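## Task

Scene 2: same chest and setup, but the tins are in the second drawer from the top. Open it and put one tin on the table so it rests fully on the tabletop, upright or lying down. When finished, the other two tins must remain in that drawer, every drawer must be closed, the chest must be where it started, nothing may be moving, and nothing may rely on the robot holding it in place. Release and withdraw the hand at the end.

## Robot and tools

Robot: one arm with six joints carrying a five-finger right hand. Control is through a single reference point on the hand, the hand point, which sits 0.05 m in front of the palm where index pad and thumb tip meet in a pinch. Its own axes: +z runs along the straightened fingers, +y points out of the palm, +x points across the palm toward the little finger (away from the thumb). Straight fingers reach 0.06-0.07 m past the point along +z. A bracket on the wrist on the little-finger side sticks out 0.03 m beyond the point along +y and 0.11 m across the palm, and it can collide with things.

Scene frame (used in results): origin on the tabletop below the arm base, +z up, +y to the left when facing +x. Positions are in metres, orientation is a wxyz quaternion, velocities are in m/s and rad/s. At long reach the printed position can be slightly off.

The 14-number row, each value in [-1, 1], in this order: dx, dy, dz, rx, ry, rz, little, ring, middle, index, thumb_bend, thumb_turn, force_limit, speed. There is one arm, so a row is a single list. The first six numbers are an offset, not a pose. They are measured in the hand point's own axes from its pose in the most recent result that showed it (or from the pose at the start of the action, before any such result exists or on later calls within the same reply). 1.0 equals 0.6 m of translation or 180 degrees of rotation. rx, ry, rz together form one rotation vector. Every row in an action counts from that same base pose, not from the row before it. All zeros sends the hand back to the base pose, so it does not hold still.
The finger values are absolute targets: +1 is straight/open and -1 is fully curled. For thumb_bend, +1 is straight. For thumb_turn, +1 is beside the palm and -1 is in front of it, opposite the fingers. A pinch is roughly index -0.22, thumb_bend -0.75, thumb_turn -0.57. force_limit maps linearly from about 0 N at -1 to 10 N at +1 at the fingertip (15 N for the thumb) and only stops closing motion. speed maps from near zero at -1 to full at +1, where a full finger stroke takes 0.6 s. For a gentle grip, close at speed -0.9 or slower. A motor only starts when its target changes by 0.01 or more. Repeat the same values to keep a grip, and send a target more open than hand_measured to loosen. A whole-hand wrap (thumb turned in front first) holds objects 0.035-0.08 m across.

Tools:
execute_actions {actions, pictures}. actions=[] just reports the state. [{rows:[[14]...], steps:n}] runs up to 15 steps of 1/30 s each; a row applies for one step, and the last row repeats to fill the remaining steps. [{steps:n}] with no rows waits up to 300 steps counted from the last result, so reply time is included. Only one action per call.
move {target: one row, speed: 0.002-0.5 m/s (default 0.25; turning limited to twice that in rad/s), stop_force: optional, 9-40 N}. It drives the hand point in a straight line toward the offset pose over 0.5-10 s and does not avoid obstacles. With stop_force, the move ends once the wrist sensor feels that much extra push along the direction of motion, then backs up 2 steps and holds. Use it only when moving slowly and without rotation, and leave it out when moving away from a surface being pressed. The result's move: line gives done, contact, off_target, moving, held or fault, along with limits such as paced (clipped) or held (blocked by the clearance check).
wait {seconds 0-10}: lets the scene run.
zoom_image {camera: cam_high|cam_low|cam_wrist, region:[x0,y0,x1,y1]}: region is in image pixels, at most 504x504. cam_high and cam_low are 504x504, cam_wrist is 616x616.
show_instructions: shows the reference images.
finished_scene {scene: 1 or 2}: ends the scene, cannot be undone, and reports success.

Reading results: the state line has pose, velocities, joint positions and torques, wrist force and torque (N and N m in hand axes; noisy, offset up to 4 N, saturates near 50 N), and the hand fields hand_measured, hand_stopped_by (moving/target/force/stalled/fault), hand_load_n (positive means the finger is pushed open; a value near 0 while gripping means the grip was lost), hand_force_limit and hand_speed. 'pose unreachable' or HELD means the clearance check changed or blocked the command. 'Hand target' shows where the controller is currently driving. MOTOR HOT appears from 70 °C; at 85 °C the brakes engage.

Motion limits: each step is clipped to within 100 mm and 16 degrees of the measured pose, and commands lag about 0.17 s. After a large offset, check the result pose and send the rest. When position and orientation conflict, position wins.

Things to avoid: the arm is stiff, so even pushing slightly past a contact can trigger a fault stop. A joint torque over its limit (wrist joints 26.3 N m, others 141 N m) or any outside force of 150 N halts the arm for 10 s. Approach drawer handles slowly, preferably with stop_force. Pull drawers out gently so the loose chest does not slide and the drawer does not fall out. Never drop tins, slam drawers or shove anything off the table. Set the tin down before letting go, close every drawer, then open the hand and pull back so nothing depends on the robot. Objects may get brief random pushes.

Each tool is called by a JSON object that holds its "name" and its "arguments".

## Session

{"name": "execute_actions", "arguments": {"actions": []}}

{"name": "show_instructions", "arguments": {}}

Scene clock: 0.00 s of 6600.00 s.
end_effector_position=(+0.5029, +0.0067, +0.1829) hand_measured=(+1.000, +1.000, +1.000, +1.000, +1.000, +1.000) hand_load_n=(+0.0, +0.0, +0.0, +0.0, +0.0, +0.0) hand_stopped_by=(target, target, target, target, target, target) hand_force_limit=0.00 hand_speed=-0.80 end_effector_quat_wxyz=(+0.230, -0.167, +0.809, +0.514) end_effector_velocity=(-0.000, +0.000, -0.000) end_effector_angular_velocity=(+0.001, +0.001, +0.000)
Joint positions: [-0.756 -0.848  1.664  0.997  0.748 -3.058]
Joint velocities: [-0.     0.001  0.001 -0.    -0.    -0.   ]
Joint torques (N m, as the arm reports them, + toward a larger angle): no reading
Wrist force (N, on the end effector, along its own x y z axes, offset not removed): no reading
Wrist torque (N m, same axes, about the end effector's origin, offset not removed): no reading
Hand target: +0.503, +0.007, +0.183; +0.230, -0.167, +0.809, +0.514

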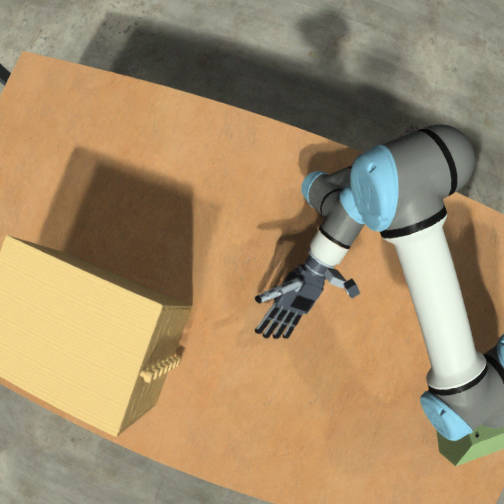

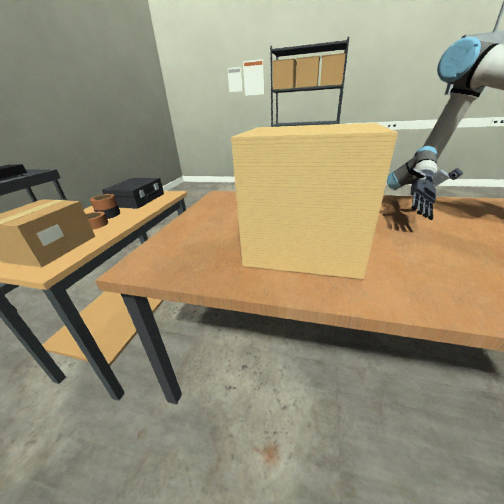

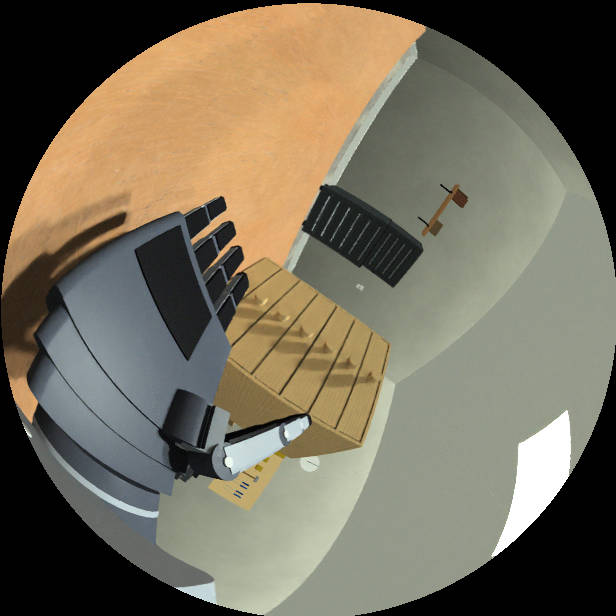

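Reference images for this scene: FIVE-FINGER HAND page 1.

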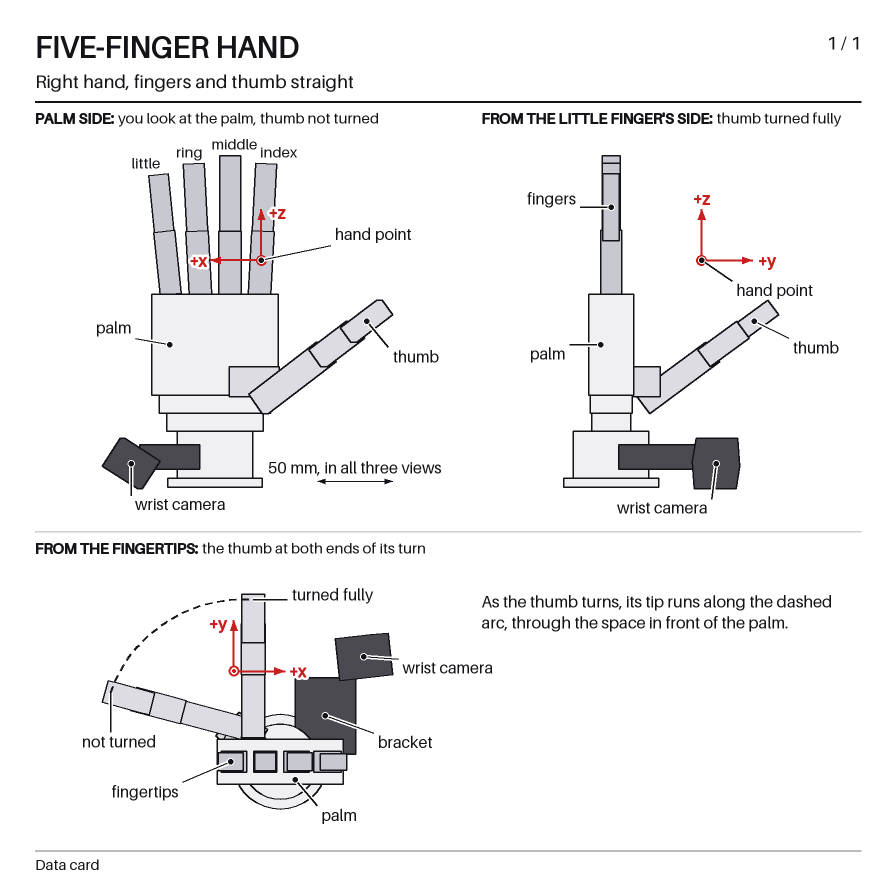

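{"name": "zoom_image", "arguments": {"camera": "cam_high", "region": [100, 280, 280, 460]}}

{"name": "zoom_image", "arguments": {"camera": "cam_wrist", "region": [210, 230, 430, 460]}}

Region (100, 280, 280, 460) of cam_high's 504x504 image, scaled by 2.800, with more detail than that image has.

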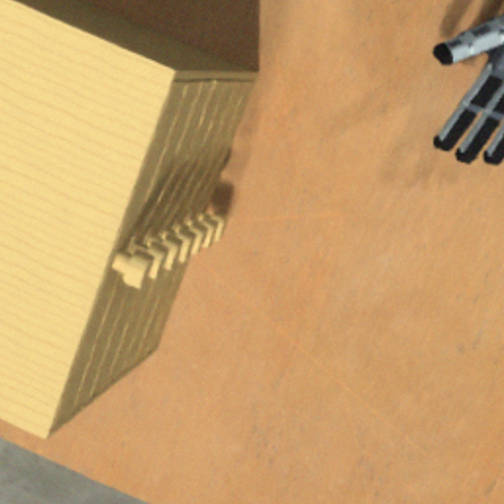

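Region (210, 230, 430, 460) of cam_wrist's 616x616 image, scaled by 2.191, with more detail than that image has; it fills the left 482 columns of this view, and the rest is white.

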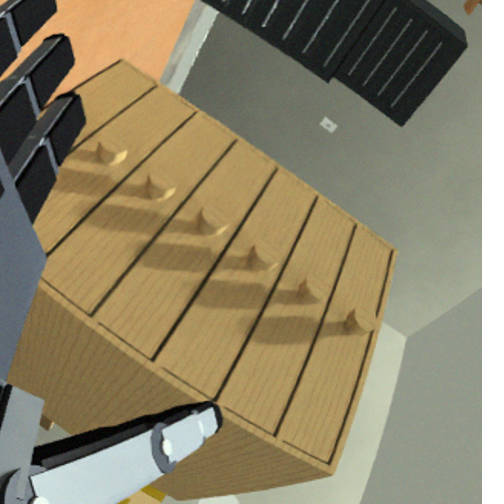

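{"name": "move", "arguments": {"target": [-0.283,0.137,0.217,-0.051,-0.118,0.662,1,1,1,0.35,-0.4,-0.57,-0.3,0.3], "speed": 0.4}}

Scene clock: 10.90 s of 6600.00 s.
end_effector_position=(+0.6297, +0.1648, +0.2897) hand_measured=(+1.000, +1.000, +1.000, +0.350, -0.400, -0.570) hand_load_n=(+0.0, +0.0, +0.0, +0.0, +0.0, +0.0) hand_stopped_by=(target, target, target, target, target, target) hand_force_limit=-0.30 hand_speed=0.30 end_effector_quat_wxyz=(-0.215, +0.674, +0.470, +0.527) end_effector_velocity=(-0.000, +0.001, -0.001) end_effector_angular_velocity=(-0.001, +0.011, -0.010)
Joint positions: [-0.098 -1.263  1.91   0.046  0.904  0.268]
Joint velocities: [ 0.007 -0.002  0.002 -0.007  0.015  0.019]
Joint torques (N m, as the arm reports them, + toward a larger angle): [ 28.02 -42.     5.87  -0.65   1.3    1.81]
Wrist force (N, on the end effector, along its own x y z axes, offset not removed): [0.0 1.5 -0.5]
Wrist torque (N m, same axes, about the end effector's origin, offset not removed): [0.46 0.21 0.20]
Hand target: +0.630, +0.165, +0.290; -0.215, +0.674, +0.470, +0.527
Off the commanded pose: 0.000 m, 0 deg.
After step 90, 4.53 s passed at rest.
move: done

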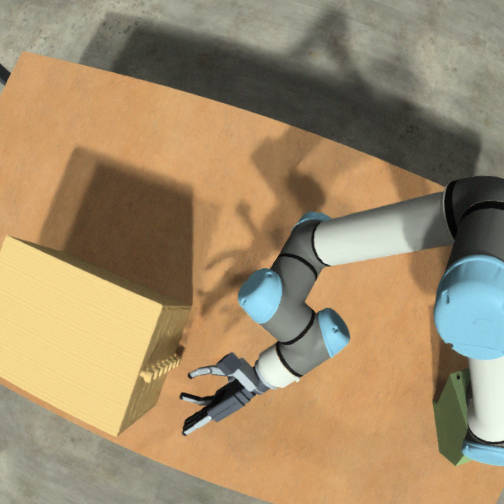

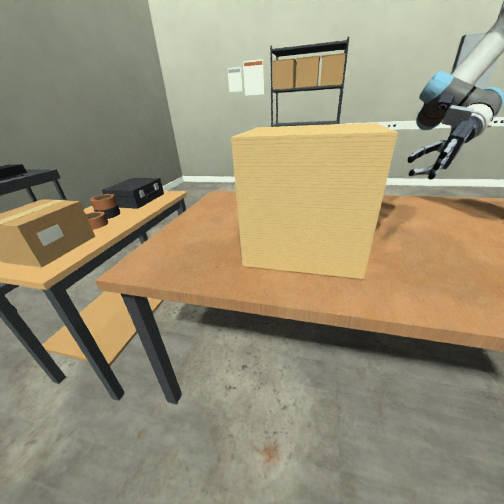

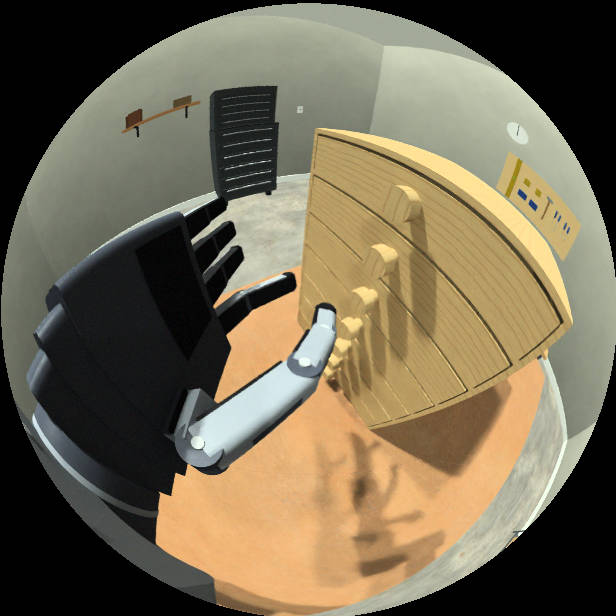

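{"name": "move", "arguments": {"target": [0.018,0.028,0.018,0,0,0,1,1,1,0.35,-0.4,-0.57,-0.3,0.3], "speed": 0.08}}

{"name": "zoom_image", "arguments": {"camera": "cam_wrist", "region": [250, 150, 450, 350]}}

{"name": "zoom_image", "arguments": {"camera": "cam_high", "region": [125, 335, 215, 425]}}

Scene clock: 19.00 s of 6600.00 s.
end_effector_position=(+0.6495, +0.1698, +0.2991) hand_measured=(+1.000, +1.000, +1.000, +0.350, -0.400, -0.570) hand_load_n=(+0.0, +0.0, +0.0, +0.0, +0.0, +0.0) hand_stopped_by=(target, target, target, target, target, target) hand_force_limit=-0.30 hand_speed=0.30 end_effector_quat_wxyz=(-0.215, +0.674, +0.470, +0.527) end_effector_velocity=(+0.002, +0.001, +0.001) end_effector_angular_velocity=(-0.000, -0.001, +0.001)
Joint positions: [-0.069 -1.244  1.843  0.079  0.926  0.291]
Joint velocities: [ 0.003  0.003 -0.008  0.004  0.002  0.001]
Joint torques (N m, as the arm reports them, + toward a larger angle): [ 31.67 -20.08 -23.68   3.12   1.53   1.56]
Wrist force (N, on the end effector, along its own x y z axes, offset not removed): [1.6 0.5 1.7]
Wrist torque (N m, same axes, about the end effector's origin, offset not removed): [-0.06 -0.05 0.42]
Hand target: +0.650, +0.170, +0.299; -0.215, +0.674, +0.470, +0.527
Off the commanded pose: 0.000 m, 0 deg.
After step 90, 4.23 s passed at rest.
move: done

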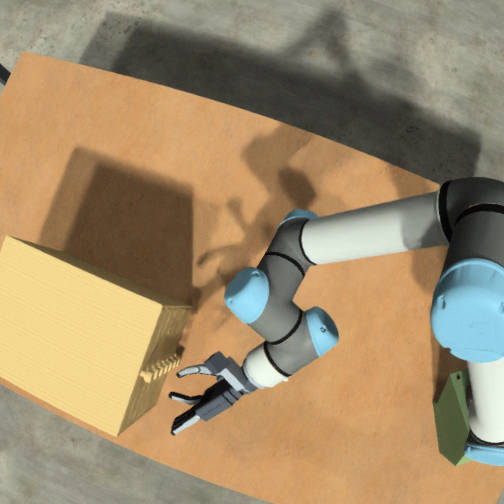

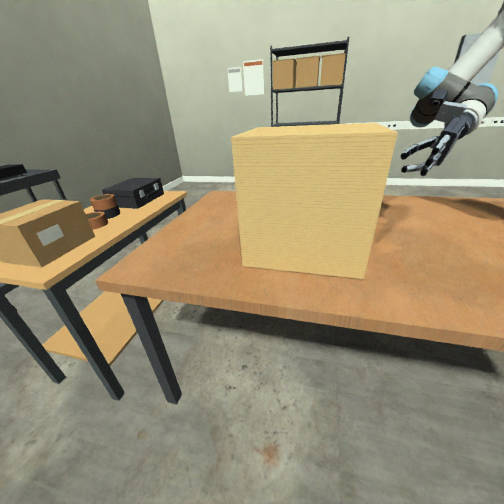

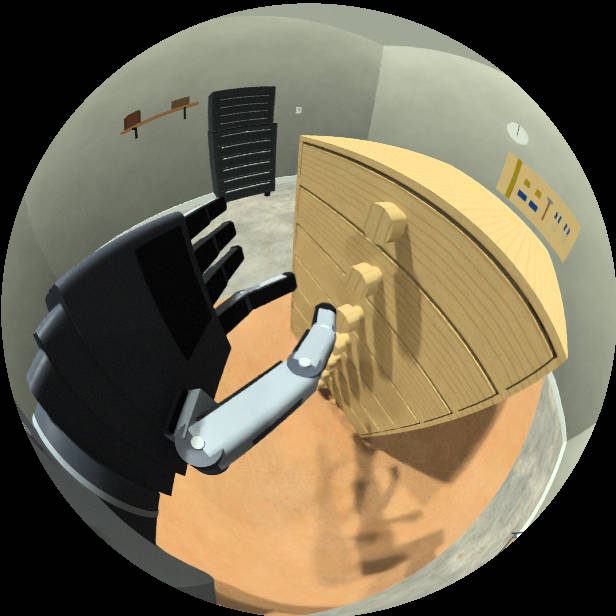

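Region (250, 150, 450, 350) of cam_wrist's 616x616 image, scaled by 2.520, with more detail than that image has.

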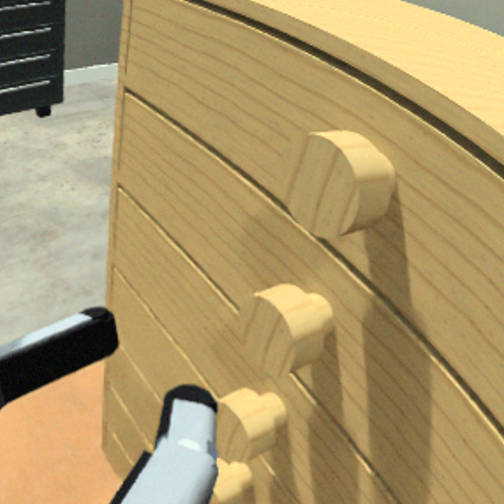

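Region (125, 335, 215, 425) of cam_high's 504x504 image, scaled by 5.600, with more detail than that image has.

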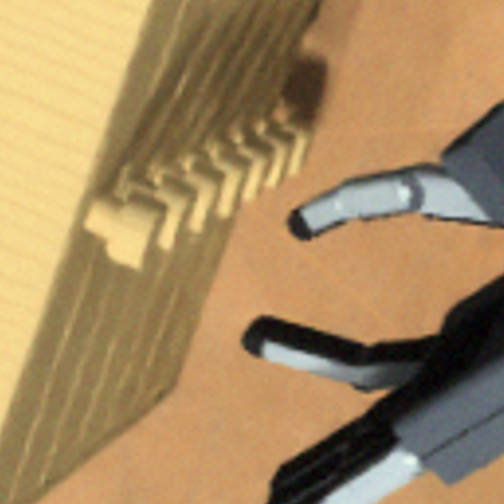

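{"name": "execute_actions", "arguments": {"actions": []}}

Scene clock: 26.40 s of 6600.00 s.
end_effector_position=(+0.6497, +0.1699, +0.2992) hand_measured=(+1.000, +1.000, +1.000, +0.350, -0.400, -0.570) hand_load_n=(+0.0, +0.0, +0.0, +0.0, +0.0, +0.0) hand_stopped_by=(target, target, target, target, target, target) hand_force_limit=-0.30 hand_speed=0.30 end_effector_quat_wxyz=(-0.215, +0.674, +0.470, +0.527) end_effector_velocity=(-0.001, +0.000, -0.000) end_effector_angular_velocity=(+0.000, +0.001, +0.000)
Joint positions: [-0.069 -1.243  1.843  0.08   0.926  0.291]
Joint velocities: [ 0.    -0.     0.001 -0.    -0.     0.   ]
Joint torques (N m, as the arm reports them, + toward a larger angle): [ 31.12 -21.07 -24.88   3.09   1.23   1.68]
Wrist force (N, on the end effector, along its own x y z axes, offset not removed): [1.0 1.6 -0.9]
Wrist torque (N m, same axes, about the end effector's origin, offset not removed): [0.36 0.24 0.33]
Hand target: +0.650, +0.170, +0.299; -0.215, +0.674, +0.470, +0.527
Off the commanded pose: 0.000 m, 0 deg.
Steps of this call (steps 1 to 90: nothing new was sent; then 4.40 s passed at rest). Readings (end_effector_position | what the end effector reports):
1: (+0.6495, +0.1699, +0.2992) | hand_measured=(+1.000, +1.000, +1.000, +0.350, -0.400, -0.570) hand_load_n=(+0.0, +0.0, +0.0, +0.0, +0.0, +0.0) hand_stopped_by=(target, target, target, target, target, target) hand_force_limit=-0.30 hand_speed=0.30
2: (+0.6496, +0.1699, +0.2992) | hand_measured=(+1.000, +1.000, +1.000, +0.350, -0.400, -0.570) hand_load_n=(+0.0, +0.0, +0.0, +0.0, +0.0, +0.0) hand_stopped_by=(target, target, target, target, target, target) hand_force_limit=-0.30 hand_speed=0.30
4: (+0.6496, +0.1699, +0.2992) | hand_measured=(+1.000, +1.000, +1.000, +0.350, -0.400, -0.570) hand_load_n=(+0.0, +0.0, +0.0, +0.0, +0.0, +0.0) hand_stopped_by=(target, target, target, target, target, target) hand_force_limit=-0.30 hand_speed=0.30
8: (+0.6497, +0.1699, +0.2992) | hand_measured=(+1.000, +1.000, +1.000, +0.350, -0.400, -0.570) hand_load_n=(+0.0, +0.0, +0.0, +0.0, +0.0, +0.0) hand_stopped_by=(target, target, target, target, target, target) hand_force_limit=-0.30 hand_speed=0.30
90: the state above

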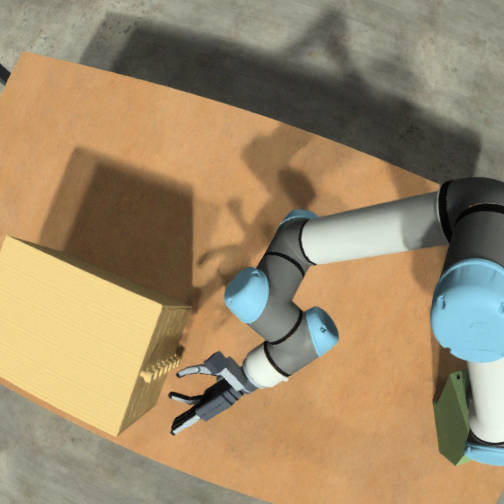

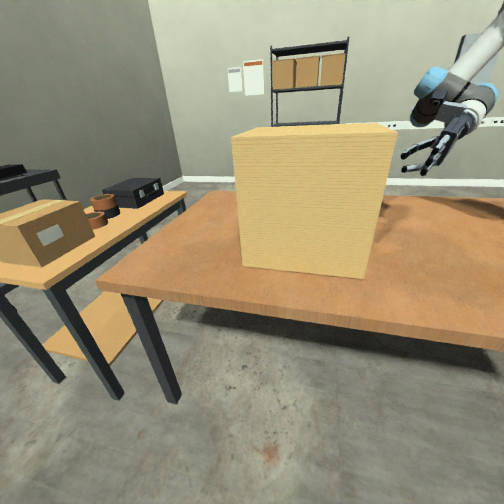

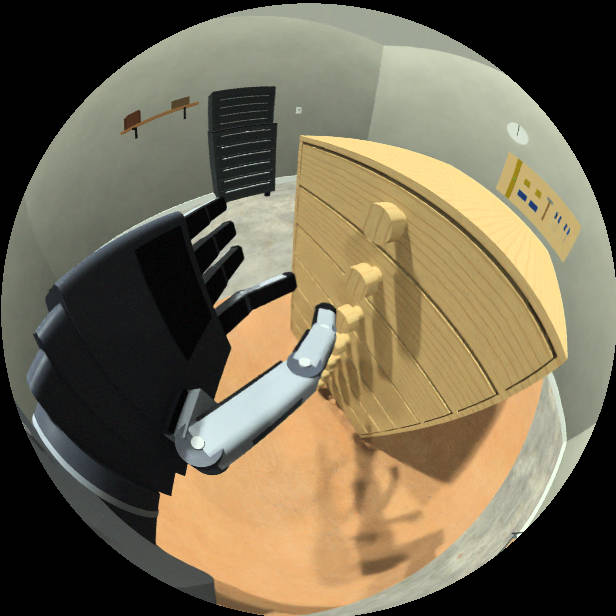

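{"name": "move", "arguments": {"target": [0,0.0313,0.029,0,0,0,1,1,1,0.4,-0.4,-0.57,-0.3,0.3], "speed": 0.04}}

{"name": "zoom_image", "arguments": {"camera": "cam_high", "region": [110,310,270,450]}}

{"name": "zoom_image", "arguments": {"camera": "cam_wrist", "region": [230,180,470,400]}}

Scene clock: 34.20 s of 6600.00 s.
end_effector_position=(+0.6744, +0.1748, +0.2971) hand_measured=(+1.000, +1.000, +1.000, +0.400, -0.400, -0.570) hand_load_n=(+0.0, +0.0, +0.0, +0.0, +0.0, +0.0) hand_stopped_by=(target, target, target, target, target, target) hand_force_limit=-0.30 hand_speed=0.30 end_effector_quat_wxyz=(-0.215, +0.674, +0.470, +0.527) end_effector_velocity=(+0.002, +0.001, -0.000) end_effector_angular_velocity=(+0.000, +0.001, +0.000)
Joint positions: [-0.055 -1.196  1.763  0.105  0.937  0.302]
Joint velocities: [ 0.001  0.005 -0.008  0.003  0.001  0.002]
Joint torques (N m, as the arm reports them, + toward a larger angle): [ 33.96 -23.59 -26.53   3.27   1.54   1.68]
Wrist force (N, on the end effector, along its own x y z axes, offset not removed): [0.2 1.1 0.5]
Wrist torque (N m, same axes, about the end effector's origin, offset not removed): [0.13 0.21 0.27]
Hand target: +0.675, +0.175, +0.297; -0.215, +0.674, +0.470, +0.527
Off the commanded pose: 0.000 m, 0 deg.
After step 90, 3.80 s passed at rest.
move: done

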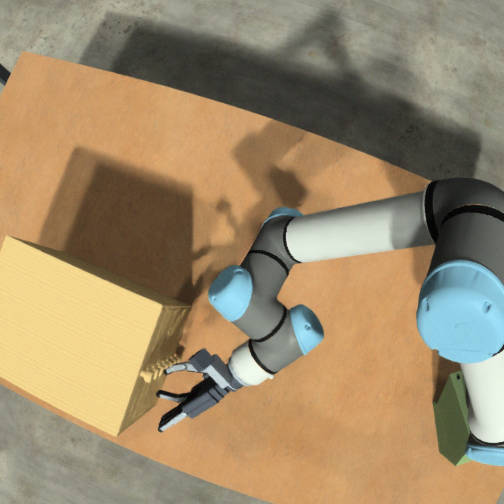

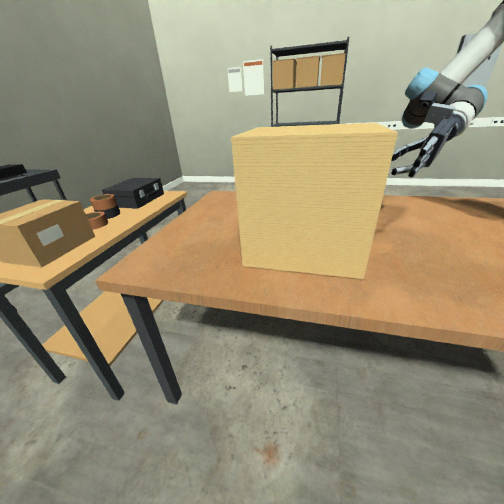

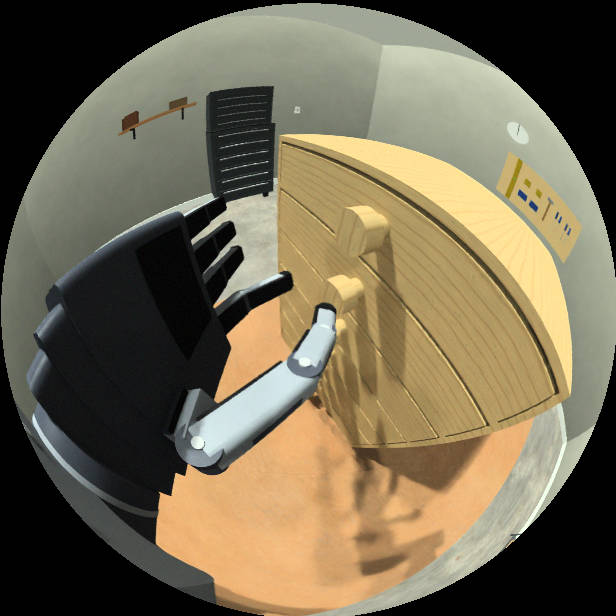

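Region (110, 310, 270, 450) of cam_high's 504x504 image, scaled by 3.150, with more detail than that image has; it fills the top 441 rows of this view, and the rest is white.

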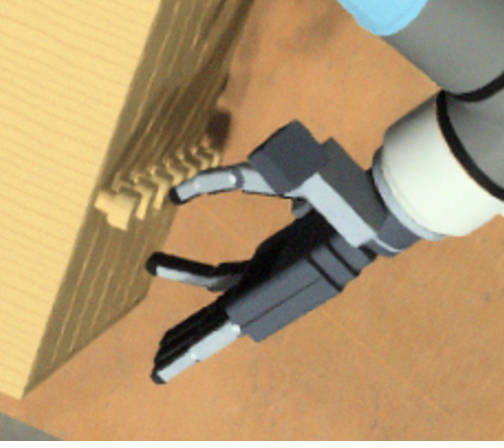

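Region (230, 180, 470, 400) of cam_wrist's 616x616 image, scaled by 2.100, with more detail than that image has; it fills the top 462 rows of this view, and the rest is white.

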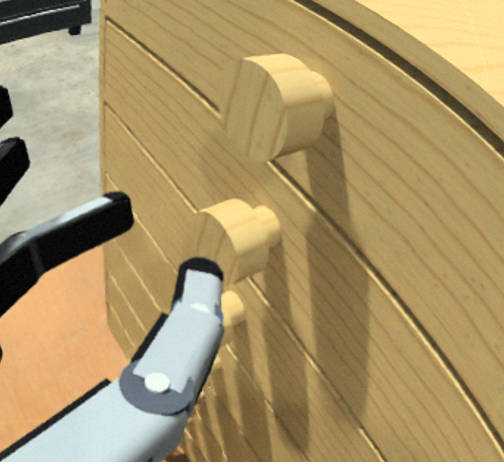

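{"name": "zoom_image", "arguments": {"camera": "cam_high", "region": [130,345,200,410]}}

Region (130, 345, 200, 410) of cam_high's 504x504 image, scaled by 7.200, with more detail than that image has; it fills the top 468 rows of this view, and the rest is white.

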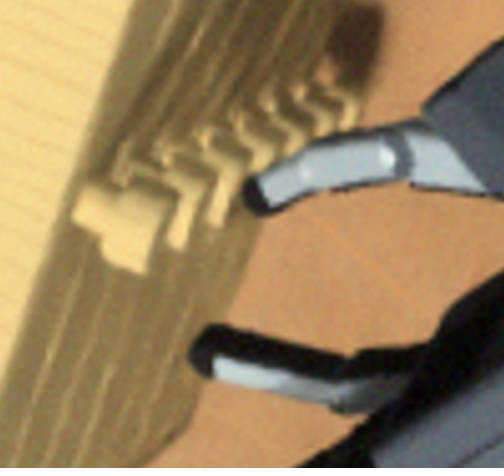

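{"name": "move", "arguments": {"target": [-0.0068,0.0163,-0.008,0,0,0,1,1,1,0.45,-0.3,-0.57,-0.3,0.3], "speed": 0.02}}

{"name": "zoom_image", "arguments": {"camera": "cam_high", "region": [130,345,200,410]}}

{"name": "zoom_image", "arguments": {"camera": "cam_wrist", "region": [230,180,470,400]}}

Scene clock: 45.60 s of 6600.00 s.
end_effector_position=(+0.6802, +0.1650, +0.2970) hand_measured=(+1.000, +1.000, +1.000, +0.450, -0.300, -0.570) hand_load_n=(+0.0, +0.0, +0.0, +0.0, +0.0, +0.0) hand_stopped_by=(target, target, target, target, target, target) hand_force_limit=-0.30 hand_speed=0.30 end_effector_quat_wxyz=(-0.215, +0.674, +0.470, +0.527) end_effector_velocity=(+0.001, -0.003, -0.000) end_effector_angular_velocity=(-0.000, +0.000, -0.001)
Joint positions: [-0.074 -1.197  1.747  0.13   0.922  0.288]
Joint velocities: [-0.005 -0.001 -0.004  0.006 -0.003 -0.003]
Joint torques (N m, as the arm reports them, + toward a larger angle): [  5.6  -45.61 -25.73   3.31  -3.99  -1.77]
Wrist force (N, on the end effector, along its own x y z axes, offset not removed): [4.7 0.1 1.8]
Wrist torque (N m, same axes, about the end effector's origin, offset not removed): [-0.10 -0.57 0.55]
Hand target: +0.680, +0.165, +0.297; -0.215, +0.674, +0.470, +0.527
Off the commanded pose: 0.000 m, 0 deg.
After step 90, 7.53 s passed at rest.
move: done

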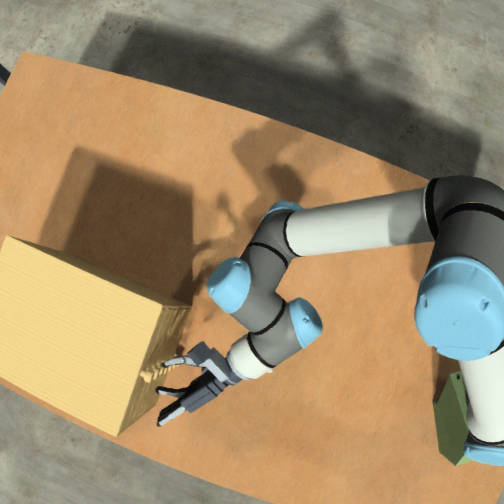

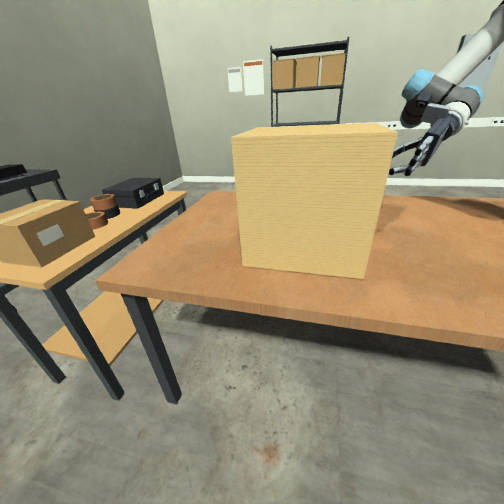

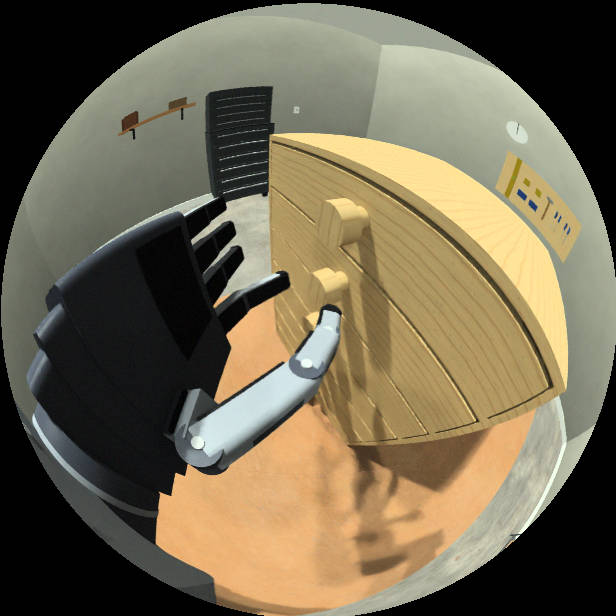

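Region (130, 345, 200, 410) of cam_high's 504x504 image, scaled by 7.200, with more detail than that image has; it fills the top 468 rows of this view, and the rest is white.

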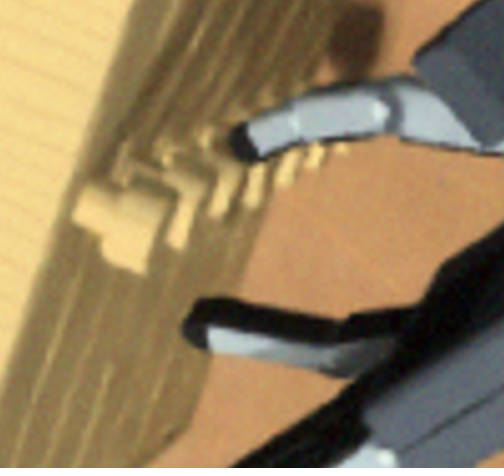

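Region (230, 180, 470, 400) of cam_wrist's 616x616 image, scaled by 2.100, with more detail than that image has; it fills the top 462 rows of this view, and the rest is white.

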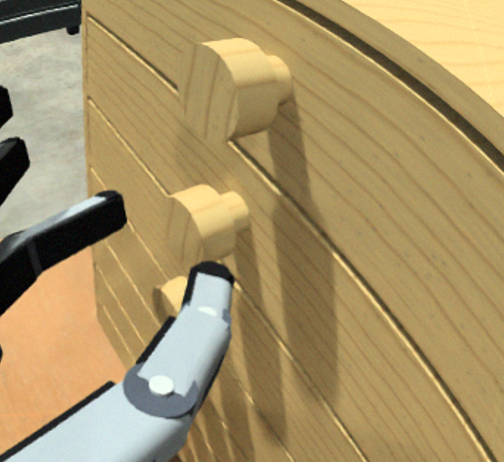

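{"name": "move", "arguments": {"target": [0,0.0172,0.0102,0,0,0,1,1,1,0.45,-0.3,-0.57,-0.3,0.3], "speed": 0.015}}

{"name": "zoom_image", "arguments": {"camera": "cam_high", "region": [130,345,200,410]}}

{"name": "zoom_image", "arguments": {"camera": "cam_wrist", "region": [230,180,470,400]}}

Scene clock: 48.63 s of 6600.00 s.
end_effector_position=(+0.6919, +0.1650, +0.2970) hand_measured=(+1.000, +1.000, +1.000, +0.450, -0.300, -0.570) hand_load_n=(+0.0, +0.0, +0.0, +0.0, +0.0, +0.0) hand_stopped_by=(target, target, target, target, target, target) hand_force_limit=-0.30 hand_speed=0.30 end_effector_quat_wxyz=(-0.215, +0.674, +0.470, +0.527) end_effector_velocity=(+0.002, +0.000, -0.000) end_effector_angular_velocity=(+0.000, +0.002, +0.001)
Joint positions: [-0.071 -1.178  1.709  0.148  0.925  0.29 ]
Joint velocities: [ 0.001  0.004 -0.007  0.004  0.001  0.001]
Joint torques (N m, as the arm reports them, + toward a larger angle): [ 32.48 -23.97 -25.02   3.07   1.36   1.68]
Wrist force (N, on the end effector, along its own x y z axes, offset not removed): [-1.4 2.5 -0.8]
Wrist torque (N m, same axes, about the end effector's origin, offset not removed): [0.38 0.60 0.33]
Hand target: +0.692, +0.165, +0.297; -0.215, +0.674, +0.470, +0.527
Off the commanded pose: 0.000 m, 0 deg.
move: done

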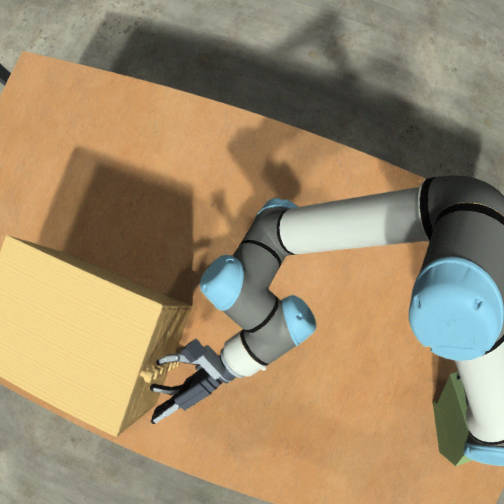

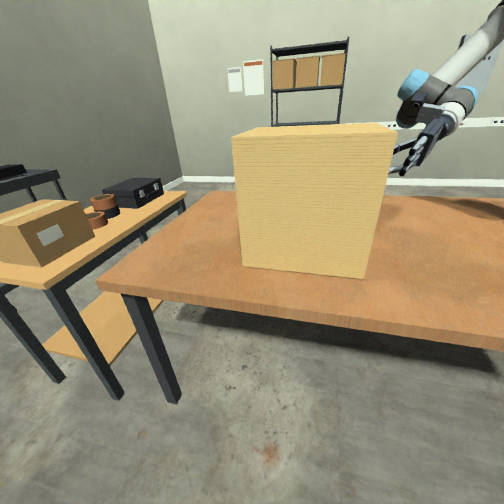

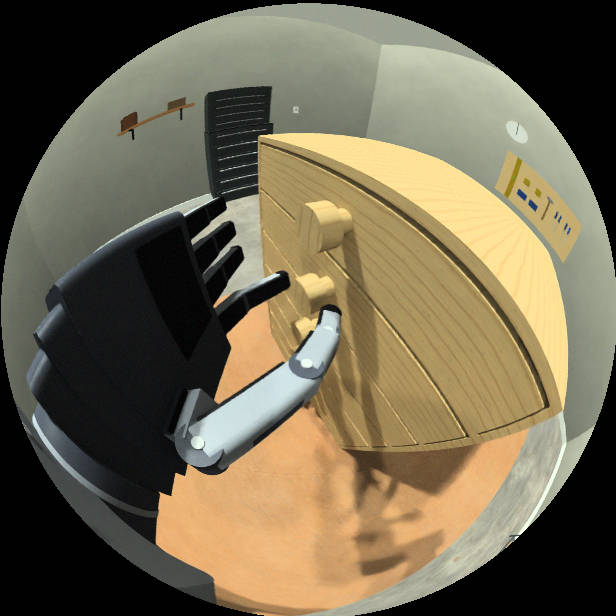

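Region (130, 345, 200, 410) of cam_high's 504x504 image, scaled by 7.200, with more detail than that image has; it fills the top 468 rows of this view, and the rest is white.

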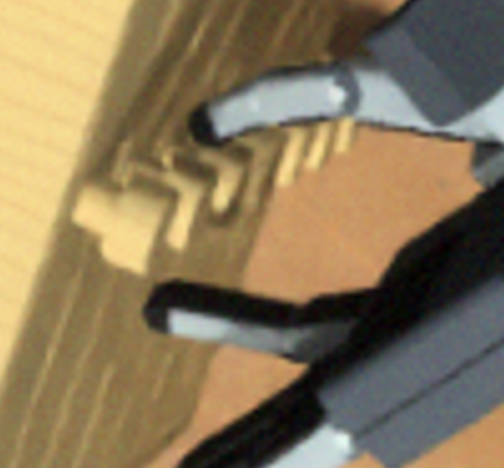

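Region (230, 180, 470, 400) of cam_wrist's 616x616 image, scaled by 2.100, with more detail than that image has; it fills the top 462 rows of this view, and the rest is white.

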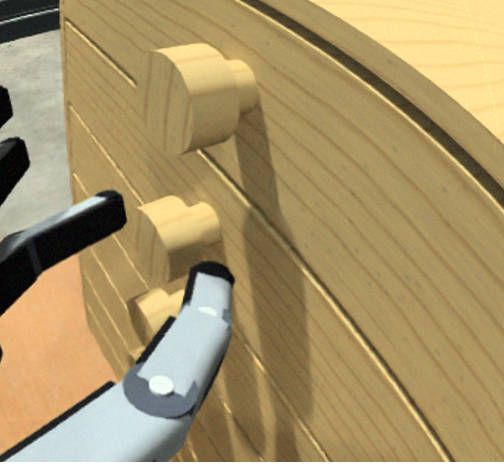

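{"name": "move", "arguments": {"target": [0.0058,0.0082,0.0058,0,0,0,1,1,1,0.35,-0.4,-0.57,-0.3,0.3], "speed": 0.015}}

{"name": "execute_actions", "arguments": {"actions": [{"rows":[[0,0,0,0,0,0,1,1,1,-0.3,-0.4,-0.57,-0.5,-0.5]],"steps":15}], "pictures": false}}

{"name": "execute_actions", "arguments": {"actions": [{"rows":[[0,0,0,0,0,0,1,1,1,-0.3,-0.9,-0.57,-0.5,-0.5]],"steps":15}]}}

{"name": "zoom_image", "arguments": {"camera": "cam_wrist", "region": [230,180,470,400]}}

Scene clock: 52.23 s of 6600.00 s.
end_effector_position=(+0.6977, +0.1668, +0.2999) hand_measured=(+1.000, +1.000, +1.000, +0.350, -0.400, -0.570) hand_load_n=(+0.0, +0.0, +0.0, +0.0, +0.0, +0.0) hand_stopped_by=(target, target, target, target, target, target) hand_force_limit=-0.30 hand_speed=0.30 end_effector_quat_wxyz=(-0.215, +0.674, +0.470, +0.527) end_effector_velocity=(+0.003, +0.000, +0.001) end_effector_angular_velocity=(-0.001, -0.001, -0.001)
Joint positions: [-0.063 -1.171  1.688  0.158  0.931  0.296]
Joint velocities: [ 0.002  0.003 -0.008  0.003  0.002  0.001]
Joint torques (N m, as the arm reports them, + toward a larger angle): [ 33.15 -24.22 -25.95   2.96   1.14   1.84]
Wrist force (N, on the end effector, along its own x y z axes, offset not removed): [0.6 0.0 -2.4]
Wrist torque (N m, same axes, about the end effector's origin, offset not removed): [0.22 0.34 0.22]
Hand target: +0.698, +0.167, +0.300; -0.215, +0.674, +0.470, +0.527
Off the commanded pose: 0.000 m, 0 deg.
move: done

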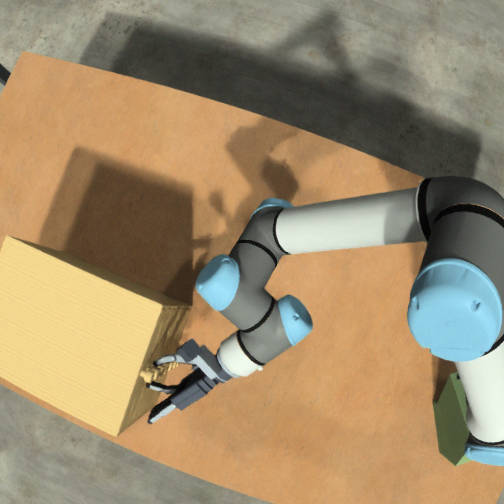

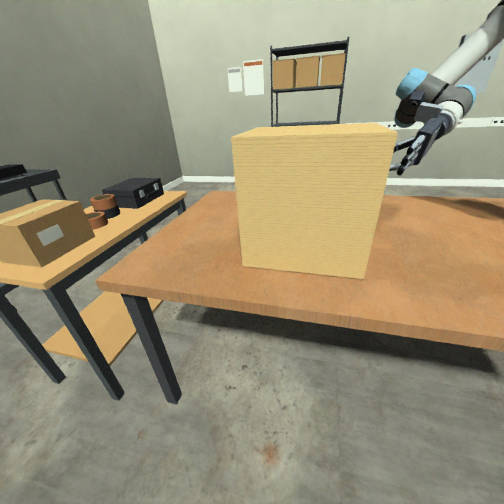

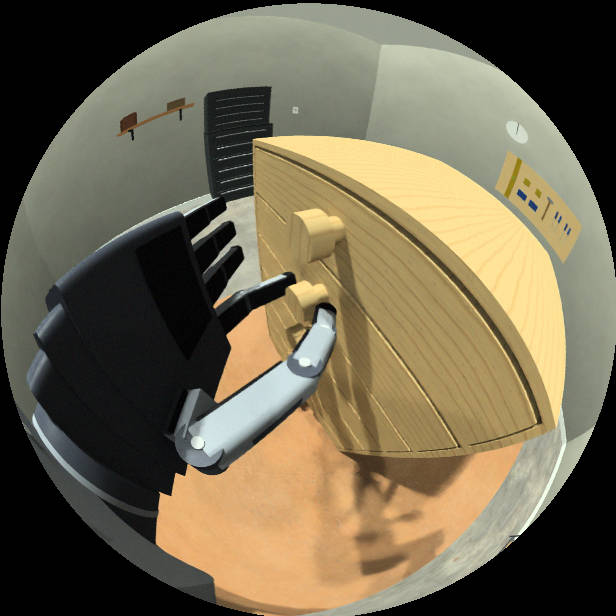

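Scene clock: 52.73 s of 6600.00 s.
end_effector_position=(+0.6977, +0.1669, +0.2999) hand_measured=(+1.000, +1.000, +1.000, +0.132, -0.400, -0.570) hand_load_n=(+0.0, +0.0, +0.0, +4.5, +0.0, +0.0) hand_stopped_by=(target, target, target, force, target, target) hand_force_limit=-0.50 hand_speed=-0.50 end_effector_quat_wxyz=(-0.215, +0.674, +0.470, +0.527) end_effector_velocity=(-0.001, +0.000, -0.000) end_effector_angular_velocity=(+0.000, +0.001, +0.001)
Joint positions: [-0.063 -1.171  1.688  0.158  0.931  0.296]
Joint velocities: [ 0.    -0.     0.001 -0.    -0.    -0.   ]
Joint torques (N m, as the arm reports them, + toward a larger angle): [ 23.3  -31.26   2.05  -0.34  -1.52  -1.19]
Wrist force (N, on the end effector, along its own x y z axes, offset not removed): [0.2 -0.1 4.1]
Wrist torque (N m, same axes, about the end effector's origin, offset not removed): [0.19 0.18 0.26]
Hand target: +0.698, +0.167, +0.300; -0.215, +0.674, +0.470, +0.527
Off the commanded pose: 0.000 m, 0 deg.
Steps of this call (steps 1 to 15: all 15 steps of this action). Readings (end_effector_position | what the end effector reports):
1: (+0.6978, +0.1668, +0.2999) | hand_measured=(+1.000, +1.000, +1.000, +0.350, -0.400, -0.570) hand_load_n=(+0.0, +0.0, +0.0, +0.0, +0.0, +0.0) hand_stopped_by=(target, target, target, moving, target, target) hand_force_limit=-0.50 hand_speed=-0.50
2: (+0.6978, +0.1669, +0.2999) | hand_measured=(+1.000, +1.000, +1.000, +0.350, -0.400, -0.570) hand_load_n=(+0.0, +0.0, +0.0, +0.0, +0.0, +0.0) hand_stopped_by=(target, target, target, moving, target, target) hand_force_limit=-0.50 hand_speed=-0.50
4: (+0.6978, +0.1669, +0.2999) | hand_measured=(+1.000, +1.000, +1.000, +0.324, -0.400, -0.570) hand_load_n=(+0.0, +0.0, +0.0, +0.0, +0.0, +0.0) hand_stopped_by=(target, target, target, moving, target, target) hand_force_limit=-0.50 hand_speed=-0.50
8: (+0.6978, +0.1669, +0.2999) | hand_measured=(+1.000, +1.000, +1.000, +0.214, -0.400, -0.570) hand_load_n=(+0.0, +0.0, +0.0, +0.0, +0.0, +0.0) hand_stopped_by=(target, target, target, moving, target, target) hand_force_limit=-0.50 hand_speed=-0.50
15: the state above

Scene clock: 53.23 s of 6600.00 s.
end_effector_position=(+0.6977, +0.1669, +0.2999) hand_measured=(+1.000, +1.000, +1.000, +0.132, -0.604, -0.570) hand_load_n=(+0.0, +0.0, +0.0, +4.5, +5.0, +0.5) hand_stopped_by=(target, target, target, force, force, target) hand_force_limit=-0.50 hand_speed=-0.50 end_effector_quat_wxyz=(-0.215, +0.674, +0.470, +0.527) end_effector_velocity=(+0.000, -0.000, +0.000) end_effector_angular_velocity=(-0.000, -0.000, -0.001)
Joint positions: [-0.063 -1.171  1.688  0.158  0.931  0.296]
Joint velocities: [-0.     0.    -0.001  0.     0.     0.   ]
Joint torques (N m, as the arm reports them, + toward a larger angle): [ 24.16 -29.98  -2.37  -0.89  -2.24  -1.78]
Wrist force (N, on the end effector, along its own x y z axes, offset not removed): [2.5 -0.1 0.9]
Wrist torque (N m, same axes, about the end effector's origin, offset not removed): [0.03 -0.22 0.56]
Hand target: +0.698, +0.167, +0.300; -0.215, +0.674, +0.470, +0.527
Off the commanded pose: 0.000 m, 0 deg.
Steps of this call (steps 1 to 15: all 15 steps of this action). Readings (end_effector_position | what the end effector reports):
1: (+0.6977, +0.1669, +0.2999) | hand_measured=(+1.000, +1.000, +1.000, +0.132, -0.400, -0.570) hand_load_n=(+0.0, +0.0, +0.0, +4.5, +0.0, +0.0) hand_stopped_by=(target, target, target, force, moving, target) hand_force_limit=-0.50 hand_speed=-0.50
2: (+0.6977, +0.1669, +0.2999) | hand_measured=(+1.000, +1.000, +1.000, +0.132, -0.400, -0.570) hand_load_n=(+0.0, +0.0, +0.0, +4.5, +0.0, +0.0) hand_stopped_by=(target, target, target, force, moving, target) hand_force_limit=-0.50 hand_speed=-0.50
4: (+0.6977, +0.1669, +0.2999) | hand_measured=(+1.000, +1.000, +1.000, +0.132, -0.416, -0.570) hand_load_n=(+0.0, +0.0, +0.0, +4.5, +0.0, +0.0) hand_stopped_by=(target, target, target, force, moving, target) hand_force_limit=-0.50 hand_speed=-0.50
8: (+0.6977, +0.1669, +0.2999) | hand_measured=(+1.000, +1.000, +1.000, +0.132, -0.486, -0.570) hand_load_n=(+0.0, +0.0, +0.0, +4.5, +0.0, +0.0) hand_stopped_by=(target, target, target, force, moving, target) hand_force_limit=-0.50 hand_speed=-0.50
15: the state above

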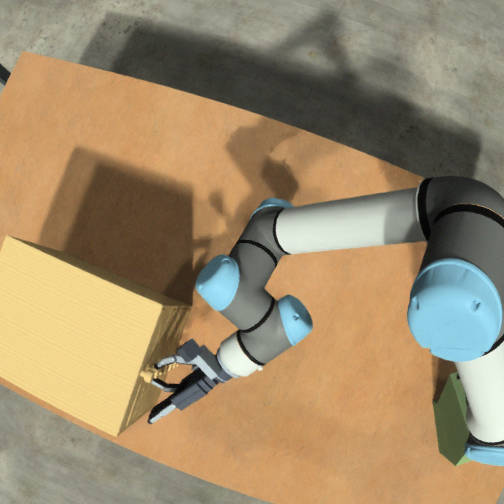

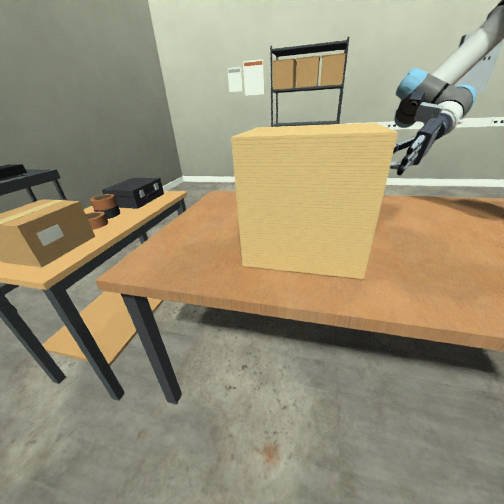

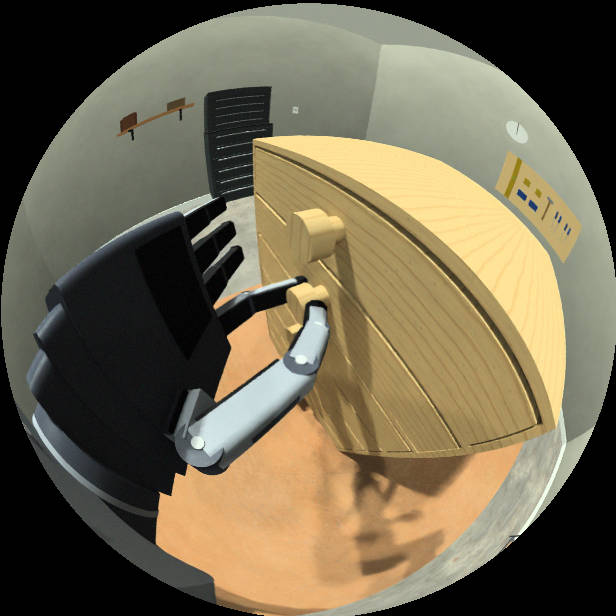

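Region (230, 180, 470, 400) of cam_wrist's 616x616 image, scaled by 2.100, with more detail than that image has; it fills the top 462 rows of this view, and the rest is white.

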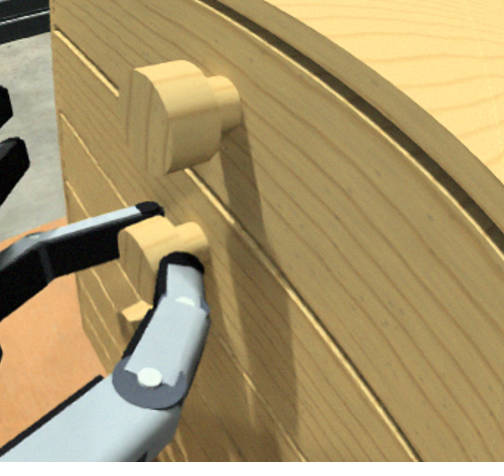

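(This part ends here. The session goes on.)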